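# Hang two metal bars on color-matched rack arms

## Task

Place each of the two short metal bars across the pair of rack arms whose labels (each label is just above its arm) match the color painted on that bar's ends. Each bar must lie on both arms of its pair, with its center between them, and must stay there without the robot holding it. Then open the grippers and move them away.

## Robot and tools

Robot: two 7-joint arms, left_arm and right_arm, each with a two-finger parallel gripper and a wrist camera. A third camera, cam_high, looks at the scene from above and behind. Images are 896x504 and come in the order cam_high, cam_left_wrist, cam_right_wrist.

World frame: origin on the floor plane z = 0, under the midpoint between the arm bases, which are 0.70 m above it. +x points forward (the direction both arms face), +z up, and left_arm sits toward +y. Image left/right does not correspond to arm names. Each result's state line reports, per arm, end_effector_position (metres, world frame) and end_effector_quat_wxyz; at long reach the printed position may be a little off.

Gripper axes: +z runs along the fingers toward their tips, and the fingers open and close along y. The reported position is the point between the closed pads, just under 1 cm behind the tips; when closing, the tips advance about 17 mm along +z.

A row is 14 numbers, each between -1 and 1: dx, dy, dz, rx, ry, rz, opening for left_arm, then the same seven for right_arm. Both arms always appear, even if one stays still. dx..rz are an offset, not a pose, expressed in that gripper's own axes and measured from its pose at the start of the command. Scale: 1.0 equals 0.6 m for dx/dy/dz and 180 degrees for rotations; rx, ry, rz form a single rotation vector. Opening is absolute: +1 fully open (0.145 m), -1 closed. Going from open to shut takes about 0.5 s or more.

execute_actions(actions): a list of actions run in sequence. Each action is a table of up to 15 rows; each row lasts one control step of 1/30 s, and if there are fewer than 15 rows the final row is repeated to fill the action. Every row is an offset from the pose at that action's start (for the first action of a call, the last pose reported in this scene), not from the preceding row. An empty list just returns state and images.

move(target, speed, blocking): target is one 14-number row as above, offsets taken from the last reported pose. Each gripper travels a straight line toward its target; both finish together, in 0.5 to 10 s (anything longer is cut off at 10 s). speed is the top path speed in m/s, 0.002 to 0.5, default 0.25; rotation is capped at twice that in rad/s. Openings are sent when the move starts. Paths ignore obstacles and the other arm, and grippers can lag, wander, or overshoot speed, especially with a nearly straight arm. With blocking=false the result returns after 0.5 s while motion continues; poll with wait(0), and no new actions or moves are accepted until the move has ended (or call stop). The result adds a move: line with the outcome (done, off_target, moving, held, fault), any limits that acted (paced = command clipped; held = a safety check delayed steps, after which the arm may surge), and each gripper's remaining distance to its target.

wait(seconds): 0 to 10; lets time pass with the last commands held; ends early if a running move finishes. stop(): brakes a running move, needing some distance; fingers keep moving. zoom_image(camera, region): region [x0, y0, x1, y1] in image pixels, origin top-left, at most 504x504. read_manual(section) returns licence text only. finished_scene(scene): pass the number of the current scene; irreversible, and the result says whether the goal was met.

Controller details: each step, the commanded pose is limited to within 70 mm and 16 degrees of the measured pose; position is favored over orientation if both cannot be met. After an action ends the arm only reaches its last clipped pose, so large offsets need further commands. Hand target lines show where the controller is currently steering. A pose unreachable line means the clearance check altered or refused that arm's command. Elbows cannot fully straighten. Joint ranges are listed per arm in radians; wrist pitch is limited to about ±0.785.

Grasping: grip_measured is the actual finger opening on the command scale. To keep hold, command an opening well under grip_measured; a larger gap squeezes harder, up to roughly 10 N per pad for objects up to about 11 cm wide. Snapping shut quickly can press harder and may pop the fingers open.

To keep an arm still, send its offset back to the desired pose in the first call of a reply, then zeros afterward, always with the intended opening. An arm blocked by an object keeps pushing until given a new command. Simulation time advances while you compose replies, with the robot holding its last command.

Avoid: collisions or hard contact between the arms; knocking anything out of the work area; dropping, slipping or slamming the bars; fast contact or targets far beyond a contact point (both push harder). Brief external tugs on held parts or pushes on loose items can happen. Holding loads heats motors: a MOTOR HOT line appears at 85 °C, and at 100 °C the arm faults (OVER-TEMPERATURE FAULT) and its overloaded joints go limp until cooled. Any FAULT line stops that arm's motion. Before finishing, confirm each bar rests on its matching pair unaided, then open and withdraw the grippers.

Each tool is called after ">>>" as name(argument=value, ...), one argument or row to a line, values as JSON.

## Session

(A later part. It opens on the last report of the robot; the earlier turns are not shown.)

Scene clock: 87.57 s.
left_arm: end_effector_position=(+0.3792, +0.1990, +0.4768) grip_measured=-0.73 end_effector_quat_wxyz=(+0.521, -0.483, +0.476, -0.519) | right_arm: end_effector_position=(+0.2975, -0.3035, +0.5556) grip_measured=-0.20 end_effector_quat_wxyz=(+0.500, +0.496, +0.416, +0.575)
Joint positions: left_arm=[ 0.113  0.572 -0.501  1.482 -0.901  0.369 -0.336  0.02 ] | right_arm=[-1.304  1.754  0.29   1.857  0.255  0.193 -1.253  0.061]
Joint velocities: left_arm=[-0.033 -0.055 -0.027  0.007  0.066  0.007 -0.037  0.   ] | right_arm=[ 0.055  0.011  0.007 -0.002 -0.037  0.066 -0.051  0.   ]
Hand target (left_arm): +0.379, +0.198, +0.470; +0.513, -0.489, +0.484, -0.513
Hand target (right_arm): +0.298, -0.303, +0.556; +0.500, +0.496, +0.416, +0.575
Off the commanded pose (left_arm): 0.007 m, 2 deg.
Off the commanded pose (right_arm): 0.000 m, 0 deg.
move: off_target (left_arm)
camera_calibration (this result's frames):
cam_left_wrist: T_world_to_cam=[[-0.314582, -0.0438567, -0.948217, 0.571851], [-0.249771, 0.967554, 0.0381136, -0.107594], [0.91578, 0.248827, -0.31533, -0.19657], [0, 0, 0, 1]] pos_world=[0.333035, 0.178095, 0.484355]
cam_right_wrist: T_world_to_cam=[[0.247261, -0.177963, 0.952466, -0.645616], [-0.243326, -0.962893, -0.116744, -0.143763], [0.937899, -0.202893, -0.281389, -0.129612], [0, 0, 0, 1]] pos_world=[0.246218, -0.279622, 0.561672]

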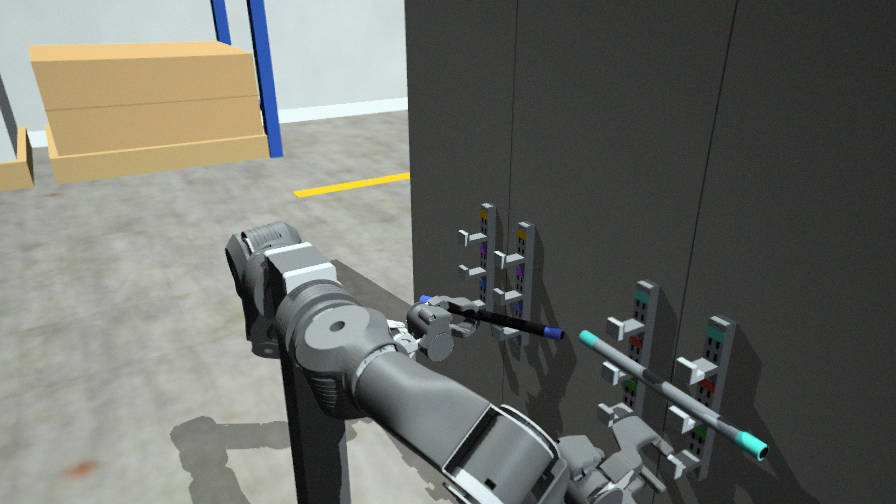

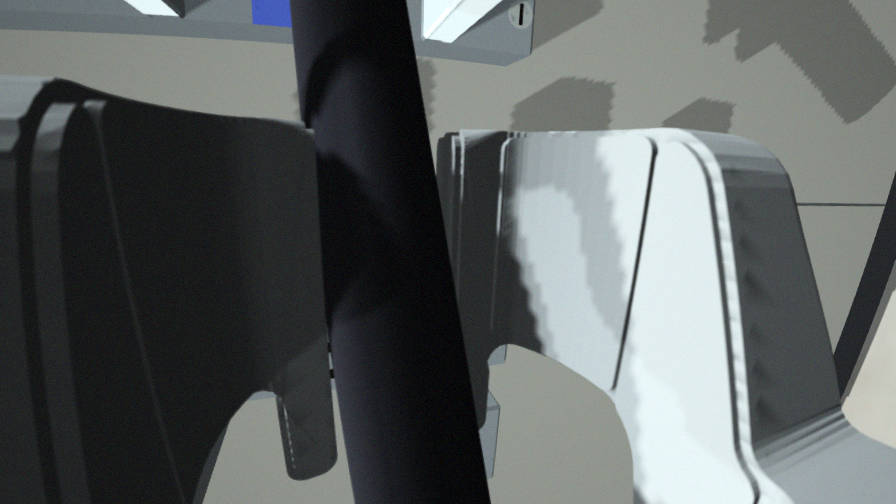

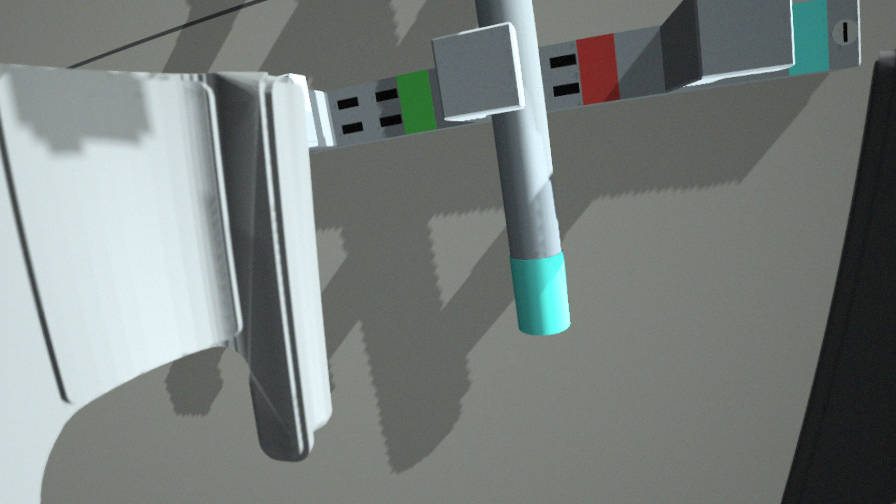

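>>> move(
  target=[0,-0.03,0,0,0,0,-1, 0,0,0,0,0,0,-0.2],
  speed=0.04,
)

>>> move(
  target=[0,-0.005,0.08,0,0,0,-1, 0,0,0,0,0,0,-0.2],
  speed=0.04,
)

>>> zoom_image(
  camera="cam_high",
  region=[400, 200, 600, 380],
)

Scene clock: 89.27 s.
left_arm: end_effector_position=(+0.3772, +0.1975, +0.4922) grip_measured=-0.74 end_effector_quat_wxyz=(+0.518, -0.483, +0.479, -0.519) | right_arm: end_effector_position=(+0.2975, -0.3035, +0.5556) grip_measured=-0.20 end_effector_quat_wxyz=(+0.500, +0.496, +0.416, +0.575)
Joint positions: left_arm=[ 0.107  0.612 -0.498  1.57  -0.89   0.404 -0.273  0.02 ] | right_arm=[-1.304  1.754  0.29   1.857  0.255  0.193 -1.253  0.061]
Joint velocities: left_arm=[-0.033 -0.011 -0.017 -0.017  0.037 -0.007 -0.081 -0.   ] | right_arm=[-0.077  0.033 -0.007 -0.002  0.022 -0.007 -0.022 -0.   ]
Hand target (left_arm): +0.377, +0.199, +0.494; +0.520, -0.483, +0.476, -0.519
Hand target (right_arm): +0.298, -0.303, +0.556; +0.500, +0.496, +0.416, +0.575
Off the commanded pose (left_arm): 0.003 m, 0 deg.
Off the commanded pose (right_arm): 0.000 m, 0 deg.
move: done
camera_calibration (this result's frames):
cam_left_wrist: T_world_to_cam=[[-0.320563, -0.0422126, -0.946286, 0.586765], [-0.24432, 0.968888, 0.0395448, -0.110257], [0.915176, 0.243873, -0.320903, -0.185573], [0, 0, 0, 1]] pos_world=[0.330989, 0.176852, 0.500057]
cam_right_wrist: T_world_to_cam=[[0.247261, -0.177963, 0.952466, -0.645616], [-0.243326, -0.962893, -0.116744, -0.143763], [0.937899, -0.202893, -0.281389, -0.129612], [0, 0, 0, 1]] pos_world=[0.246218, -0.279622, 0.561672]

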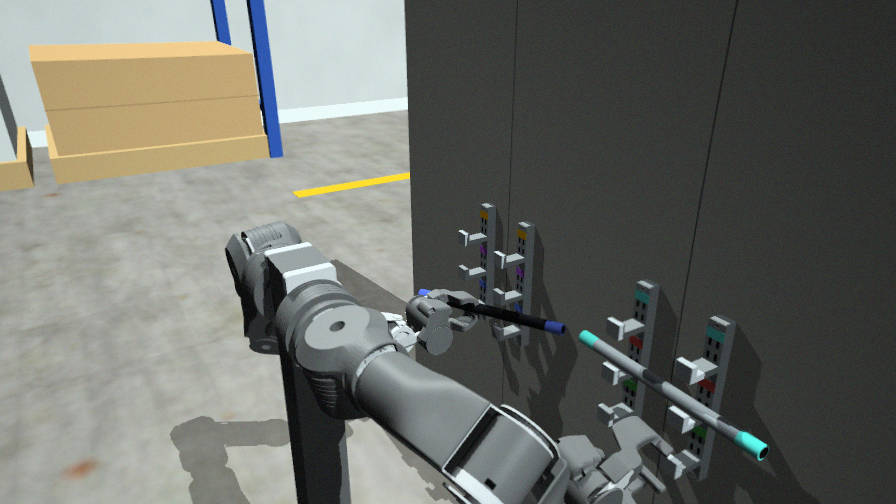

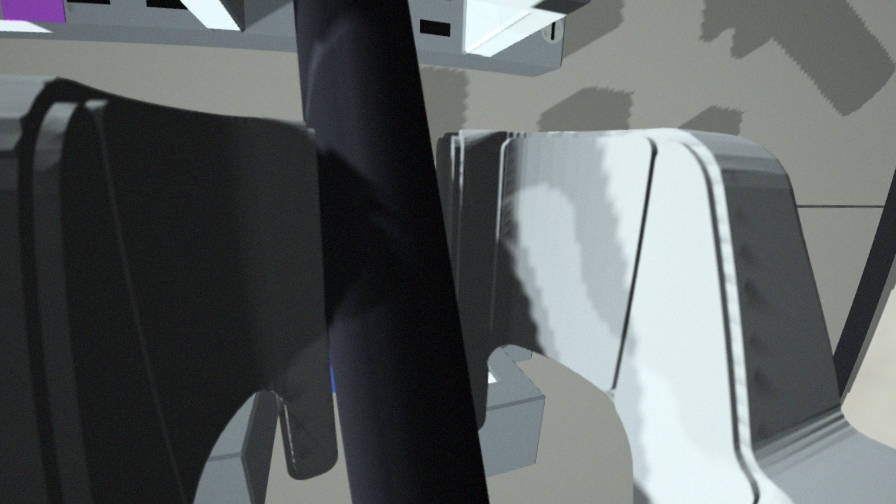

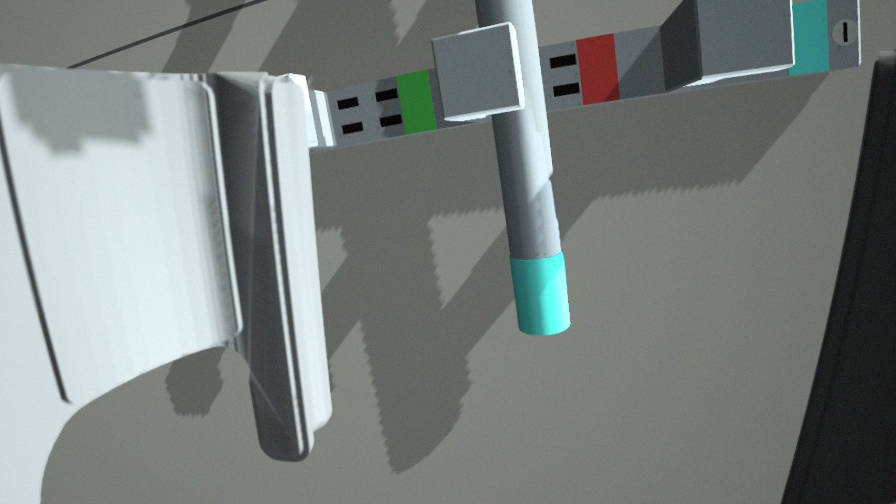

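Scene clock: 90.70 s.
left_arm: end_effector_position=(+0.4242, +0.1990, +0.4986) grip_measured=-0.73 end_effector_quat_wxyz=(+0.518, -0.484, +0.479, -0.517) | right_arm: end_effector_position=(+0.2975, -0.3035, +0.5556) grip_measured=-0.20 end_effector_quat_wxyz=(+0.500, +0.496, +0.416, +0.575)
Joint positions: left_arm=[ 0.319  0.537 -0.533  1.362 -0.892  0.332 -0.23   0.02 ] | right_arm=[-1.304  1.754  0.29   1.857  0.255  0.193 -1.253  0.061]
Joint velocities: left_arm=[ 0.033  0.077 -0.007 -0.017  0.007 -0.022  0.022  0.   ] | right_arm=[-0.121  0.055 -0.017  0.012 -0.037  0.051 -0.007 -0.   ]
Hand target (left_arm): +0.425, +0.198, +0.500; +0.519, -0.482, +0.479, -0.518
Hand target (right_arm): +0.298, -0.303, +0.556; +0.500, +0.496, +0.416, +0.575
Off the commanded pose (left_arm): 0.002 m, 0 deg.
Off the commanded pose (right_arm): 0.000 m, 0 deg.
move: done
camera_calibration (this result's frames):
cam_left_wrist: T_world_to_cam=[[-0.32171, -0.041712, -0.945919, 0.608144], [-0.24669, 0.968218, 0.0412047, -0.100235], [0.914137, 0.246605, -0.321775, -0.226588], [0, 0, 0, 1]] pos_world=[0.378052, 0.178294, 0.506475]
cam_right_wrist: T_world_to_cam=[[0.247261, -0.177963, 0.952466, -0.645616], [-0.243326, -0.962893, -0.116744, -0.143763], [0.937899, -0.202893, -0.281389, -0.129612], [0, 0, 0, 1]] pos_world=[0.246218, -0.279622, 0.561672]

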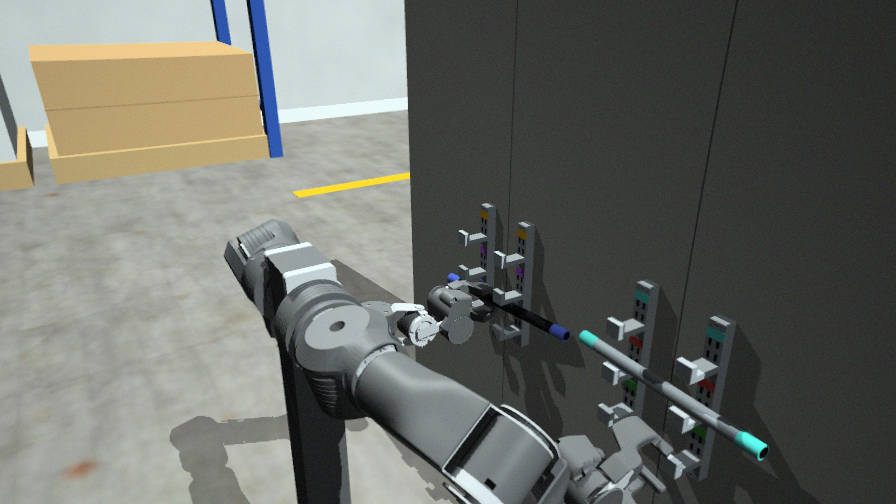

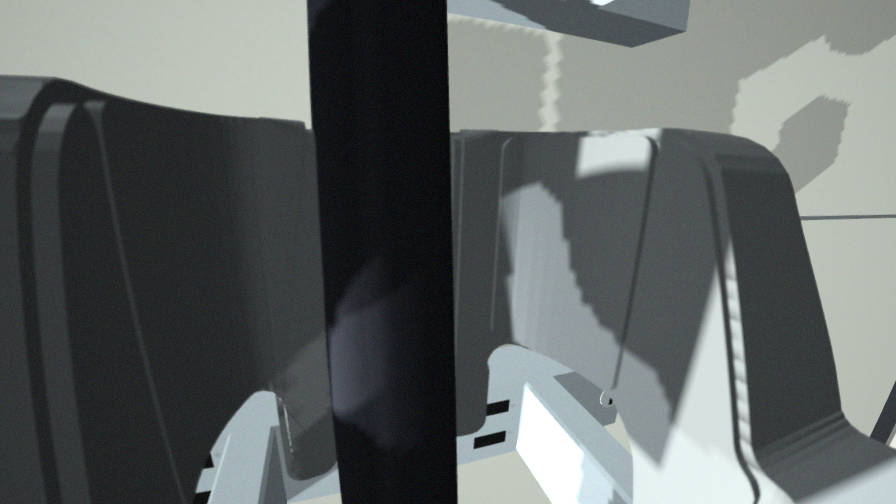

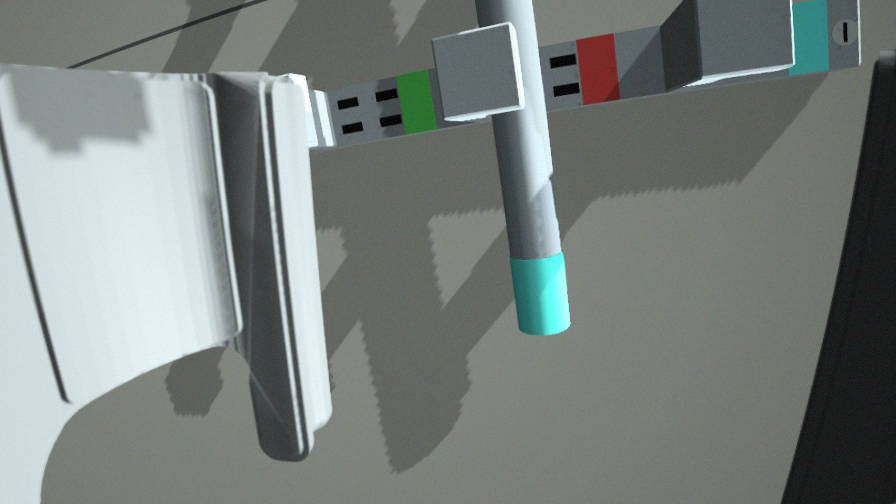

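Region (400, 200, 600, 380) of cam_high's 896x504 image, scaled by 2.520, with more detail than that image has; it fills the top 454 rows of this view, and the rest is white.

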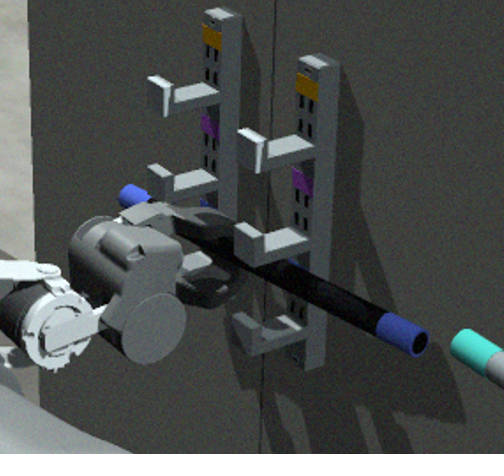

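>>> move(
  target=[0.008,0.052,0,0,0,0,-1, 0,0,0,0,0,0,-0.2],
  speed=0.03,
)

>>> zoom_image(
  camera="cam_high",
  region=[400, 200, 600, 380],
)

Scene clock: 92.33 s.
left_arm: end_effector_position=(+0.4260, +0.1941, +0.4674) grip_measured=-0.73 end_effector_quat_wxyz=(+0.520, -0.482, +0.481, -0.516) | right_arm: end_effector_position=(+0.2975, -0.3035, +0.5556) grip_measured=-0.20 end_effector_quat_wxyz=(+0.500, +0.496, +0.416, +0.575)
Joint positions: left_arm=[ 0.32   0.453 -0.533  1.2   -0.934  0.277 -0.338  0.02 ] | right_arm=[-1.304  1.754  0.29   1.857  0.255  0.193 -1.253  0.061]
Joint velocities: left_arm=[-0.077 -0.077  0.017 -0.007 -0.007  0.037 -0.022  0.   ] | right_arm=[ 0.099  0.011  0.012 -0.012 -0.095 -0.022 -0.066 -0.   ]
Hand target (left_arm): +0.427, +0.194, +0.468; +0.519, -0.483, +0.479, -0.517
Hand target (right_arm): +0.298, -0.303, +0.556; +0.500, +0.496, +0.416, +0.575
Off the commanded pose (left_arm): 0.000 m, 0 deg.
Off the commanded pose (right_arm): 0.000 m, 0 deg.
move: done
camera_calibration (this result's frames):
cam_left_wrist: T_world_to_cam=[[-0.322293, -0.0360061, -0.945955, 0.578225], [-0.24614, 0.968093, 0.0470128, -0.0966138], [0.91408, 0.247989, -0.320872, -0.237766], [0, 0, 0, 1]] pos_world=[0.379914, 0.173314, 0.475225]
cam_right_wrist: T_world_to_cam=[[0.247261, -0.177963, 0.952466, -0.645616], [-0.243326, -0.962893, -0.116744, -0.143763], [0.937899, -0.202893, -0.281389, -0.129612], [0, 0, 0, 1]] pos_world=[0.246218, -0.279622, 0.561672]

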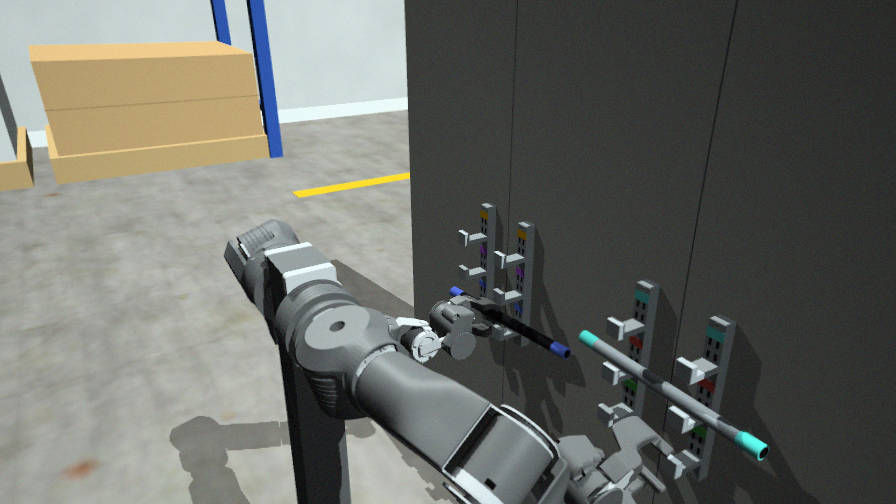

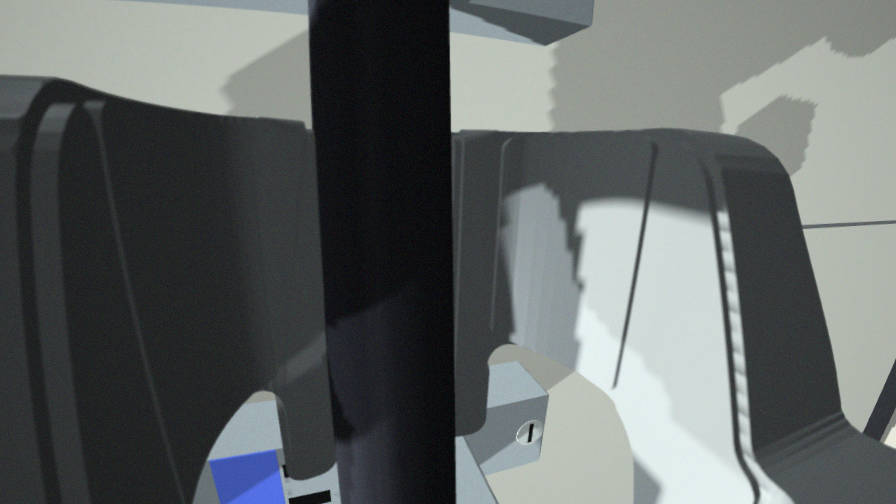

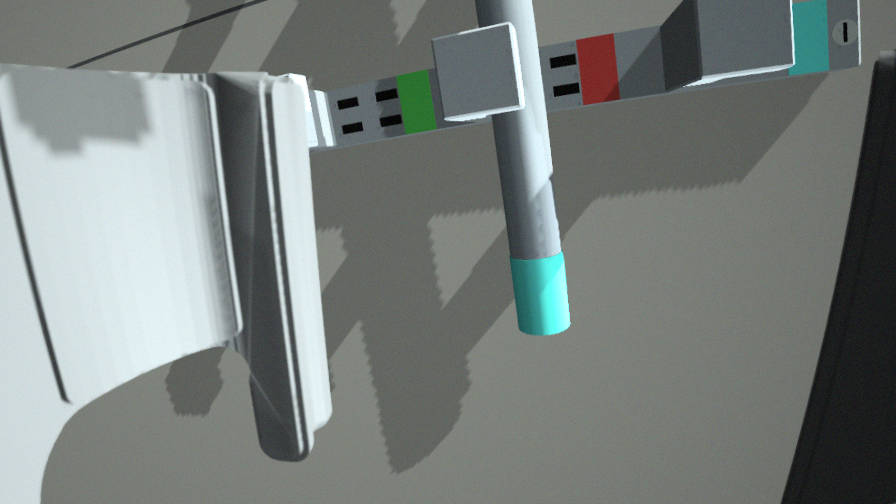

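Region (400, 200, 600, 380) of cam_high's 896x504 image, scaled by 2.520, with more detail than that image has; it fills the top 454 rows of this view, and the rest is white.

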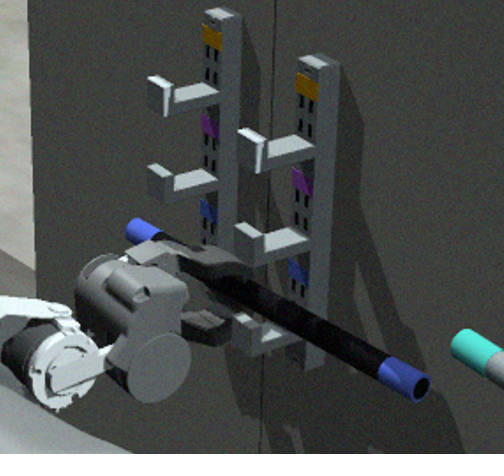

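>>> execute_actions(
  actions=[
    [[0,0.005,0,0,0,0,-0.6, 0,0,0,0,0,0,-0.2]],
    [[0,0,0,0,0,0,-0.35, 0,0,0,0,0,0,-0.2]],
    [[0.052,0,0,0,0,0,-0.35, 0,0,0,0,0,0,-0.2]],
    [[0,0,0,0,0,0,-0.35, 0,0,0,0,0,0,-0.2]],
  ],
)

>>> zoom_image(
  camera="cam_high",
  region=[400, 200, 600, 380],
)

Scene clock: 95.33 s.
left_arm: end_effector_position=(+0.4260, +0.1640, +0.4627) grip_measured=-0.35 end_effector_quat_wxyz=(+0.520, -0.485, +0.481, -0.513) | right_arm: end_effector_position=(+0.2975, -0.3035, +0.5556) grip_measured=-0.20 end_effector_quat_wxyz=(+0.500, +0.496, +0.416, +0.575)
Joint positions: left_arm=[ 0.332  0.375 -0.578  1.196 -0.976  0.355 -0.33   0.049] | right_arm=[-1.304  1.754  0.29   1.857  0.255  0.193 -1.253  0.061]
Joint velocities: left_arm=[-0.033  0.011 -0.012 -0.012  0.037 -0.007 -0.037  0.   ] | right_arm=[ 0.011 -0.033  0.002  0.002  0.007 -0.037 -0.051 -0.   ]
Hand target (left_arm): +0.426, +0.164, +0.463; +0.520, -0.485, +0.481, -0.513
Hand target (right_arm): +0.298, -0.303, +0.556; +0.500, +0.496, +0.416, +0.575
Off the commanded pose (left_arm): 0.000 m, 0 deg.
Off the commanded pose (right_arm): 0.000 m, 0 deg.
camera_calibration (this result's frames):
cam_left_wrist: T_world_to_cam=[[-0.327043, -0.0372895, -0.944273, 0.574149], [-0.250504, 0.966896, 0.0485776, -0.0659938], [0.911203, 0.252431, -0.325558, -0.22915], [0, 0, 0, 1]] pos_world=[0.380042, 0.143064, 0.470757]
cam_right_wrist: T_world_to_cam=[[0.247261, -0.177963, 0.952466, -0.645616], [-0.243326, -0.962893, -0.116744, -0.143763], [0.937899, -0.202893, -0.281389, -0.129612], [0, 0, 0, 1]] pos_world=[0.246218, -0.279622, 0.561672]

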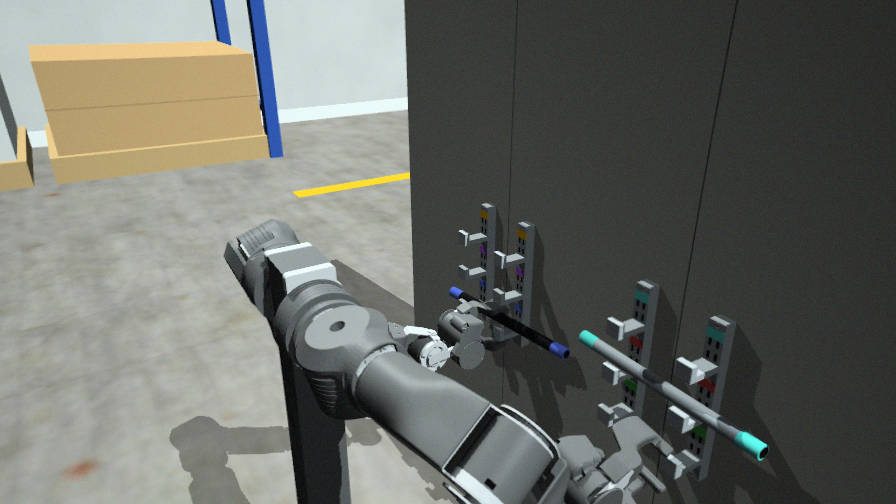

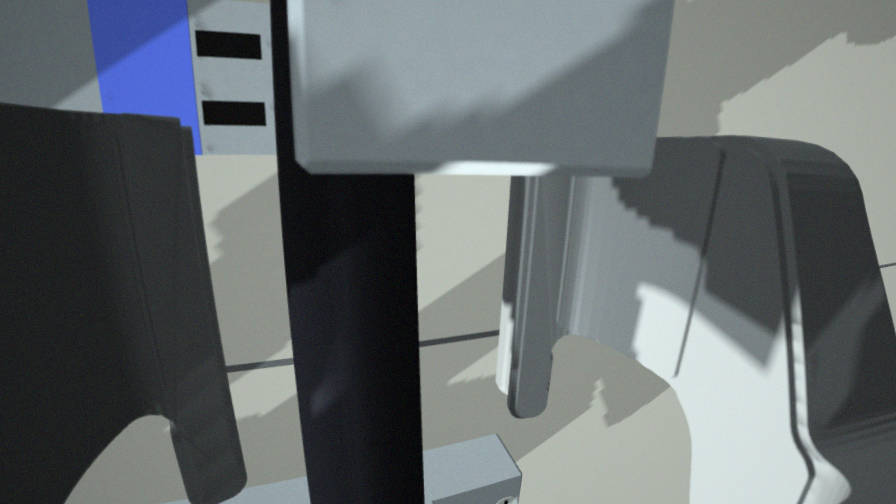

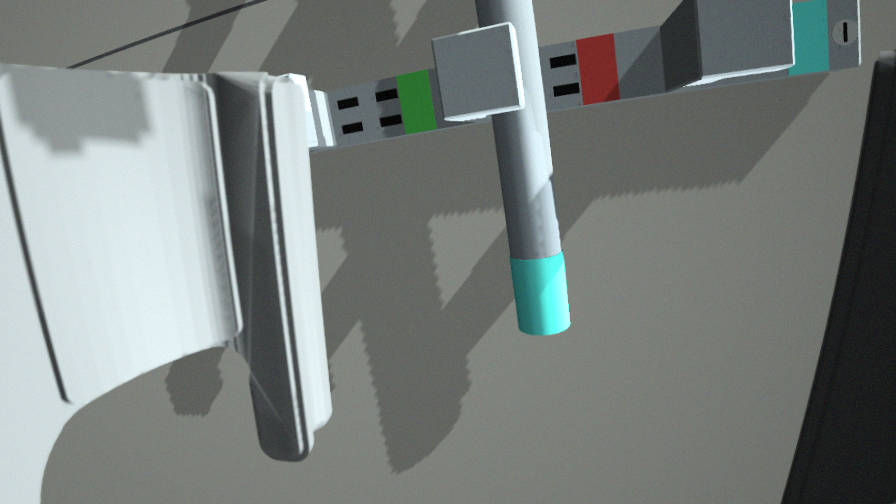

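Region (400, 200, 600, 380) of cam_high's 896x504 image, scaled by 2.520, with more detail than that image has; it fills the top 454 rows of this view, and the rest is white.

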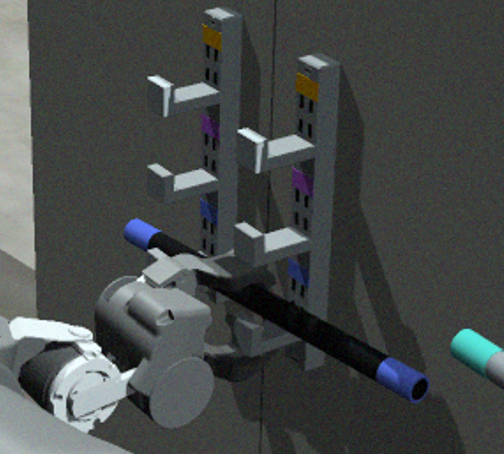

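>>> execute_actions(
  actions=[
    [[0,0,0,0,0,0,-0.7, 0,0,0,0,0,0,-0.2]],
    [[0,0,0,0,0,0,-1, 0,0,0,0,0,0,-0.2]],
    [[-0.03,-0.004,0,0,0,0,-1, 0,0,0,0,0,0,-0.2]],
    [[-0.03,0,0,0,0,0,-1, 0,0,0,0,0,0,-0.2]],
    [[0,0,0,0,0,0,-0.65, 0,0,0,0,0,0,-0.2]],
    [[0,0,0,0,0,0,-0.35, 0,0,0,0,0,0,-0.2]],
  ],
)

>>> move(
  target=[0.01,0,-0.17,0,0,0,-0.35, 0,0,0,0,0,0,-0.2],
  speed=0.08,
)

>>> zoom_image(
  camera="cam_high",
  region=[400, 200, 600, 380],
)

Scene clock: 99.37 s.
left_arm: end_effector_position=(+0.4258, +0.1998, +0.4673) grip_measured=-0.35 end_effector_quat_wxyz=(+0.523, -0.482, +0.480, -0.513) | right_arm: end_effector_position=(+0.2975, -0.3035, +0.5556) grip_measured=-0.20 end_effector_quat_wxyz=(+0.500, +0.496, +0.416, +0.575)
Joint positions: left_arm=[ 0.314  0.455 -0.512  1.196 -0.947  0.266 -0.337  0.049] | right_arm=[-1.304  1.754  0.29   1.857  0.255  0.193 -1.253  0.061]
Joint velocities: left_arm=[-0.055  0.011  0.007 -0.002 -0.022 -0.022 -0.007 -0.   ] | right_arm=[-0.011 -0.011  0.007  0.017 -0.037 -0.022  0.051 -0.   ]
Hand target (left_arm): +0.426, +0.200, +0.467; +0.523, -0.482, +0.480, -0.513
Hand target (right_arm): +0.298, -0.303, +0.556; +0.500, +0.496, +0.416, +0.575
Off the commanded pose (left_arm): 0.000 m, 0 deg.
Off the commanded pose (right_arm): 0.000 m, 0 deg.
camera_calibration (this result's frames):
cam_left_wrist: T_world_to_cam=[[-0.320729, -0.0327096, -0.946606, 0.577185], [-0.253591, 0.965883, 0.052546, -0.101187], [0.912592, 0.256904, -0.318081, -0.241442], [0, 0, 0, 1]] pos_world=[0.379798, 0.178642, 0.474886]
cam_right_wrist: T_world_to_cam=[[0.247261, -0.177963, 0.952466, -0.645616], [-0.243326, -0.962893, -0.116744, -0.143763], [0.937899, -0.202893, -0.281389, -0.129612], [0, 0, 0, 1]] pos_world=[0.246218, -0.279622, 0.561672]

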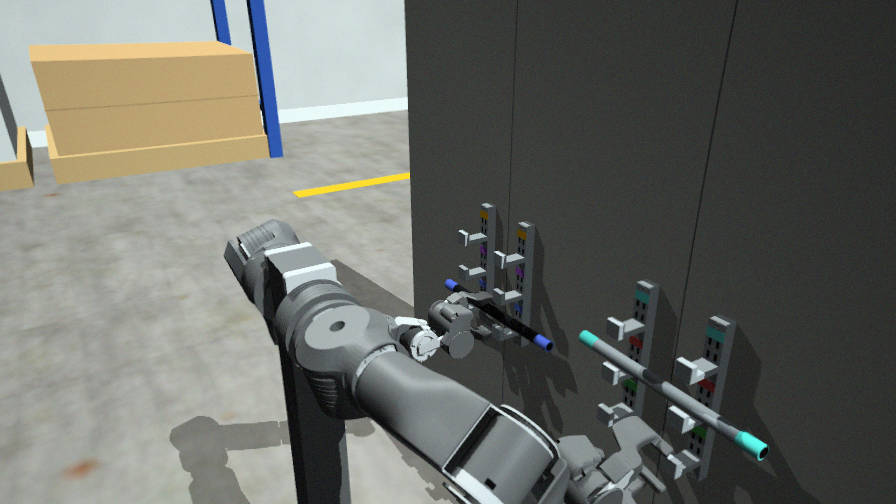

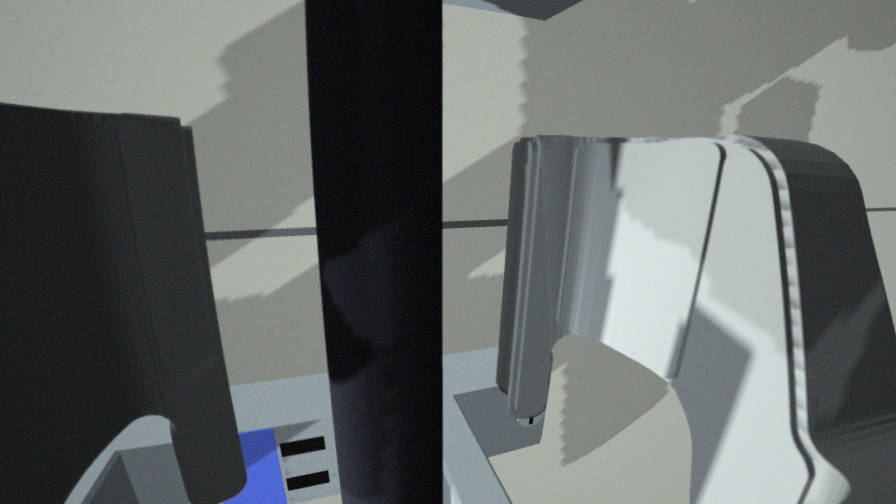

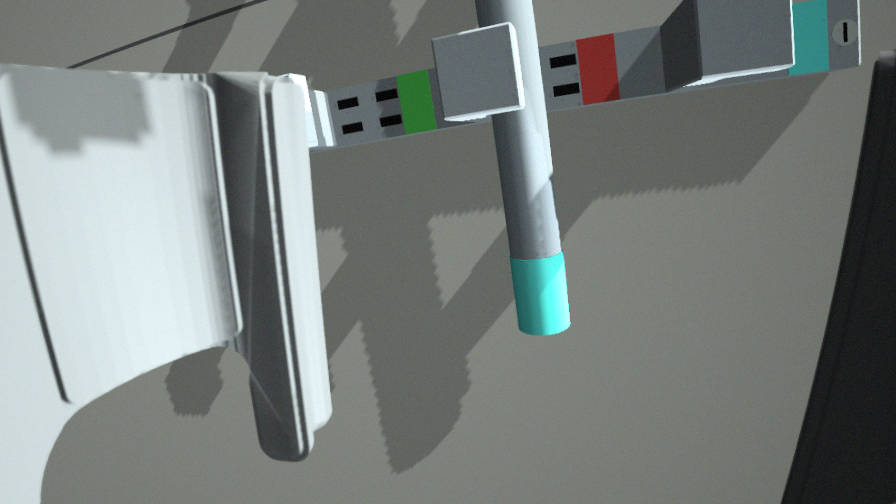

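Scene clock: 100.97 s.
left_arm: end_effector_position=(+0.3231, +0.1907, +0.4548) grip_measured=-0.35 end_effector_quat_wxyz=(+0.517, -0.488, +0.483, -0.512) | right_arm: end_effector_position=(+0.2975, -0.3035, +0.5556) grip_measured=-0.20 end_effector_quat_wxyz=(+0.500, +0.496, +0.416, +0.575)
Joint positions: left_arm=[-0.146  0.564 -0.442  1.618 -0.973  0.406 -0.41   0.049] | right_arm=[-1.304  1.754  0.29   1.857  0.255  0.193 -1.253  0.061]
Joint velocities: left_arm=[-0.011  0.033  0.007  0.012  0.007  0.007 -0.022 -0.   ] | right_arm=[ 0.033 -0.033 -0.007 -0.007 -0.007  0.066 -0.007 -0.   ]
Hand target (left_arm): +0.324, +0.192, +0.458; +0.521, -0.484, +0.479, -0.514
Hand target (right_arm): +0.298, -0.303, +0.556; +0.500, +0.496, +0.416, +0.575
Off the commanded pose (left_arm): 0.005 m, 1 deg.
Off the commanded pose (right_arm): 0.000 m, 0 deg.
move: off_target (left_arm)
camera_calibration (this result's frames):
cam_left_wrist: T_world_to_cam=[[-0.335935, -0.0390122, -0.941077, 0.535776], [-0.249884, 0.96703, 0.0491127, -0.117652], [0.908133, 0.251658, -0.334608, -0.139428], [0, 0, 0, 1]] pos_world=[0.277206, 0.169763, 0.463331]
cam_right_wrist: T_world_to_cam=[[0.247261, -0.177963, 0.952466, -0.645616], [-0.243326, -0.962893, -0.116744, -0.143763], [0.937899, -0.202893, -0.281389, -0.129612], [0, 0, 0, 1]] pos_world=[0.246218, -0.279622, 0.561672]

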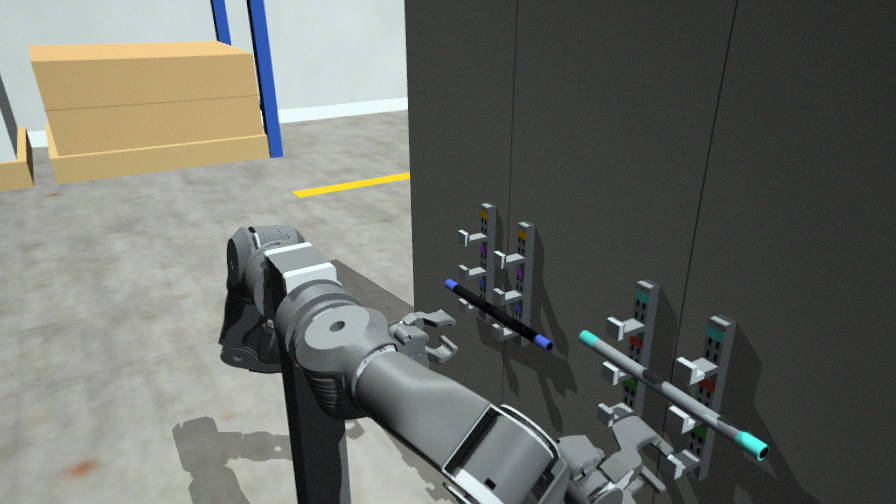

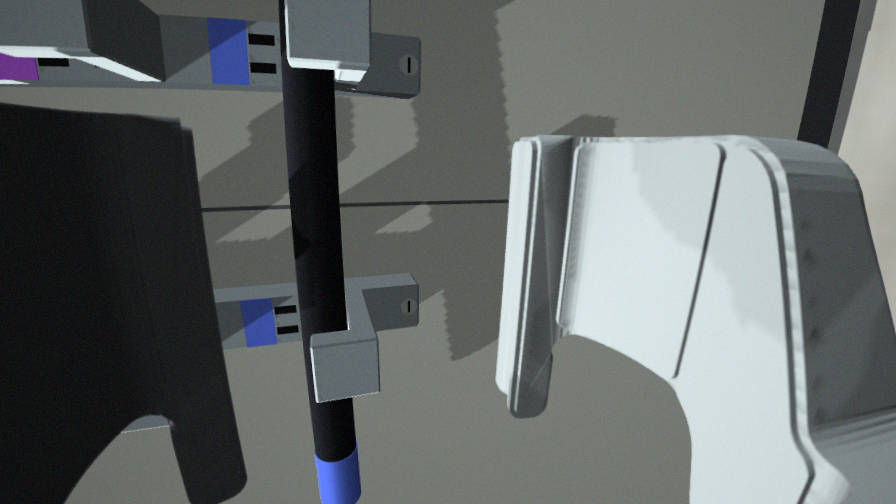

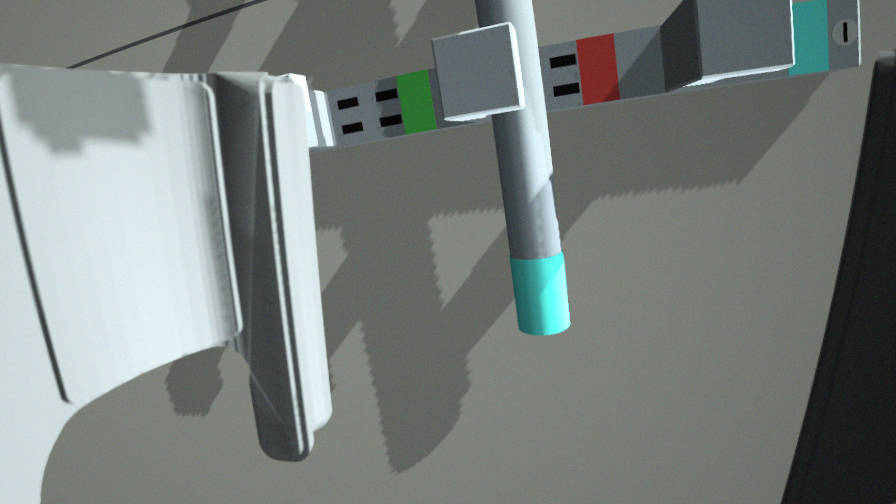

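Region (400, 200, 600, 380) of cam_high's 896x504 image, scaled by 2.520, with more detail than that image has; it fills the top 454 rows of this view, and the rest is white.

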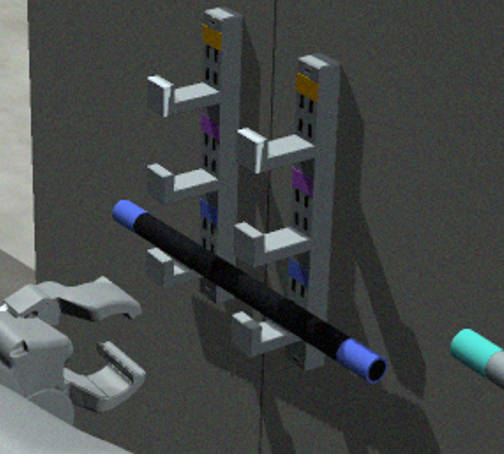

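>>> move(
  target=[-0.18,0.05,-0.12,0,0,0,-0.35, 0.137,-0.234,-0.118,0.05,0,-0.05,-0.2],
  speed=0.2,
)

Scene clock: 103.83 s.
left_arm: end_effector_position=(+0.2511, +0.2980, +0.4179) grip_measured=-0.35 end_effector_quat_wxyz=(+0.516, -0.491, +0.485, -0.508) | right_arm: end_effector_position=(+0.2477, -0.2008, +0.4214) grip_measured=-0.20 end_effector_quat_wxyz=(+0.148, +0.553, +0.741, +0.351)
Joint positions: left_arm=[-0.473  0.732 -0.187  1.409 -0.812  0.041 -0.766  0.049] | right_arm=[-1.304  2.008  0.237  1.966  0.189  0.17  -0.342  0.061]
Joint velocities: left_arm=[-0.033  0.033 -0.002  0.012 -0.007 -0.007  0.022 -0.   ] | right_arm=[-0.033 -0.011 -0.007 -0.012 -0.007 -0.095 -0.022 -0.   ]
Hand target (left_arm): +0.252, +0.298, +0.420; +0.518, -0.489, +0.482, -0.511
Hand target (right_arm): +0.248, -0.200, +0.421; +0.147, +0.552, +0.742, +0.351
Off the commanded pose (left_arm): 0.003 m, 1 deg.
Off the commanded pose (right_arm): 0.003 m, 53 deg; orientation clipped at the last step of the last action.
joint sent to its limit (right arm) — the command would take joint 1 (shoulder pitch) past its lower limit and joint 2 (shoulder roll) past its upper limit, so those joints were sent only as far as their limits.
move: off_target (right_arm); limits=paced
camera_calibration (this result's frames):
cam_left_wrist: T_world_to_cam=[[-0.345637, -0.040175, -0.937508, 0.482296], [-0.254102, 0.965763, 0.0522956, -0.237503], [0.903309, 0.256298, -0.344012, -0.109663], [0, 0, 0, 1]] pos_world=[0.205409, 0.276855, 0.426851]
cam_right_wrist: T_world_to_cam=[[0.908937, 0.245617, 0.336907, -0.306707], [0.239981, -0.968984, 0.0589841, -0.267727], [0.340945, 0.0272383, -0.939689, 0.371669], [0, 0, 0, 1]] pos_world=[0.216307, -0.194214, 0.468376]

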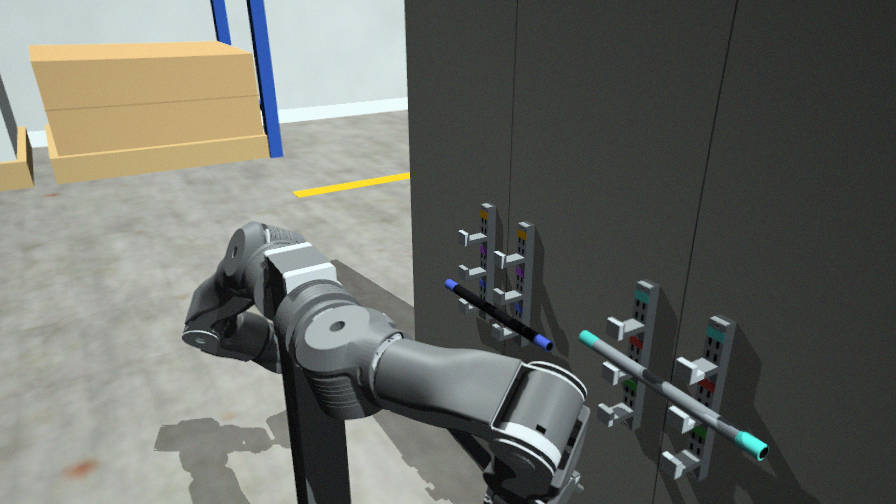

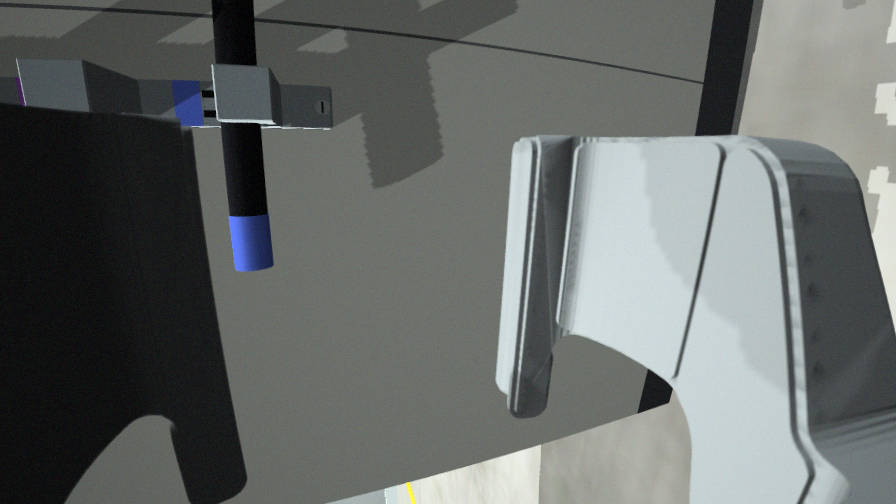

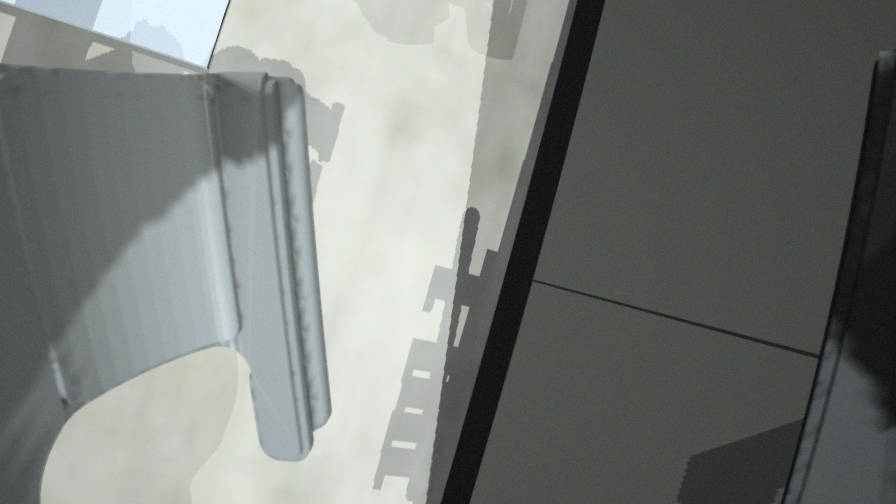

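>>> execute_actions(
  actions=[],
)

Scene clock: 106.27 s.
left_arm: end_effector_position=(+0.2511, +0.2980, +0.4179) grip_measured=-0.35 end_effector_quat_wxyz=(+0.516, -0.491, +0.485, -0.508) | right_arm: end_effector_position=(+0.2476, -0.2008, +0.4213) grip_measured=-0.20 end_effector_quat_wxyz=(+0.148, +0.553, +0.741, +0.351)
Joint positions: left_arm=[-0.473  0.732 -0.187  1.409 -0.812  0.041 -0.766  0.049] | right_arm=[-1.304  2.008  0.237  1.966  0.189  0.17  -0.342  0.061]
Joint velocities: left_arm=[ 0.033  0.055  0.002 -0.002  0.081 -0.066  0.037  0.   ] | right_arm=[-0.033 -0.011 -0.012 -0.017 -0.051  0.007  0.066 -0.   ]
Hand target (left_arm): +0.252, +0.298, +0.420; +0.518, -0.489, +0.482, -0.511
Hand target (right_arm): +0.248, -0.200, +0.421; +0.146, +0.552, +0.742, +0.351
Off the commanded pose (left_arm): 0.003 m, 1 deg.
Off the commanded pose (right_arm): 0.003 m, 53 deg; orientation clipped at the last step of the last action.
camera_calibration (this result's frames):
cam_left_wrist: T_world_to_cam=[[-0.345637, -0.040175, -0.937508, 0.482296], [-0.254102, 0.965763, 0.0522956, -0.237503], [0.903309, 0.256298, -0.344012, -0.109663], [0, 0, 0, 1]] pos_world=[0.205409, 0.276855, 0.426851]
cam_right_wrist: T_world_to_cam=[[0.909137, 0.245851, 0.336196, -0.306294], [0.240303, -0.96892, 0.0587223, -0.267617], [0.340184, 0.0274022, -0.939959, 0.37197], [0, 0, 0, 1]] pos_world=[0.216234, -0.19419, 0.468326]

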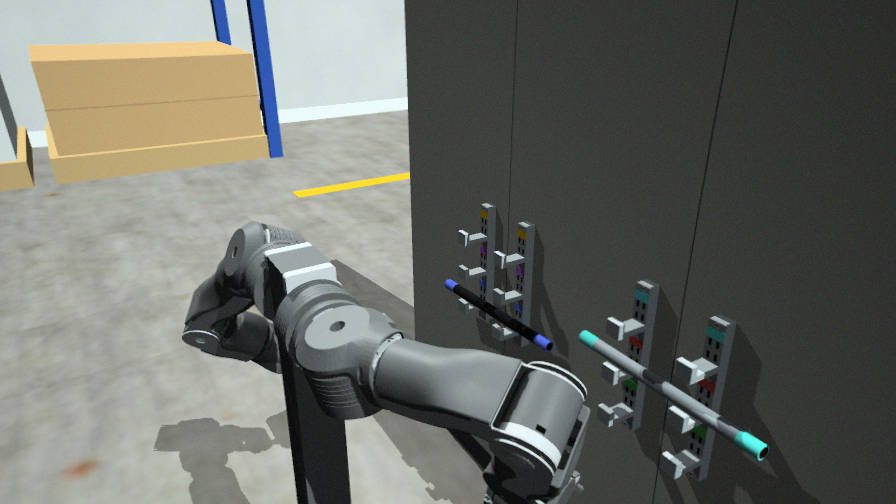

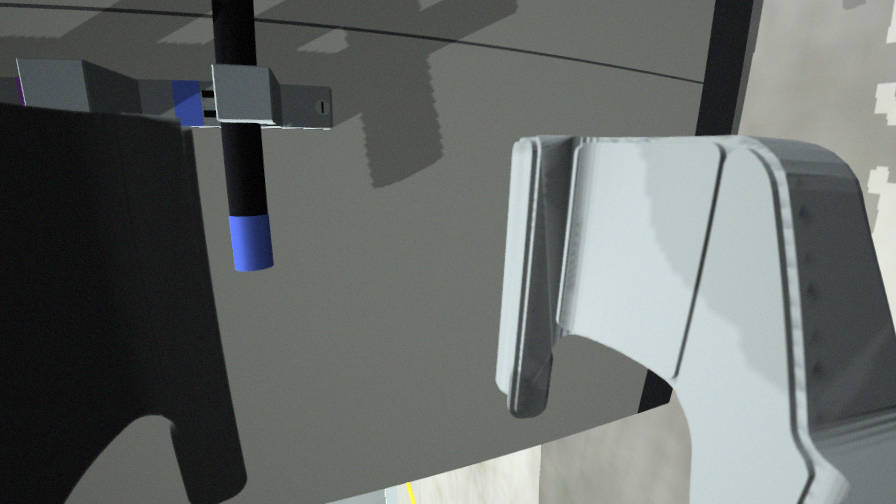

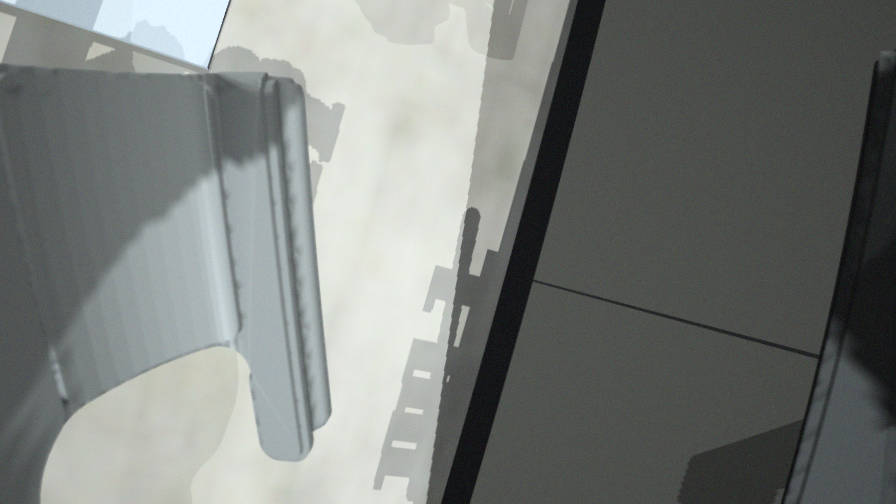

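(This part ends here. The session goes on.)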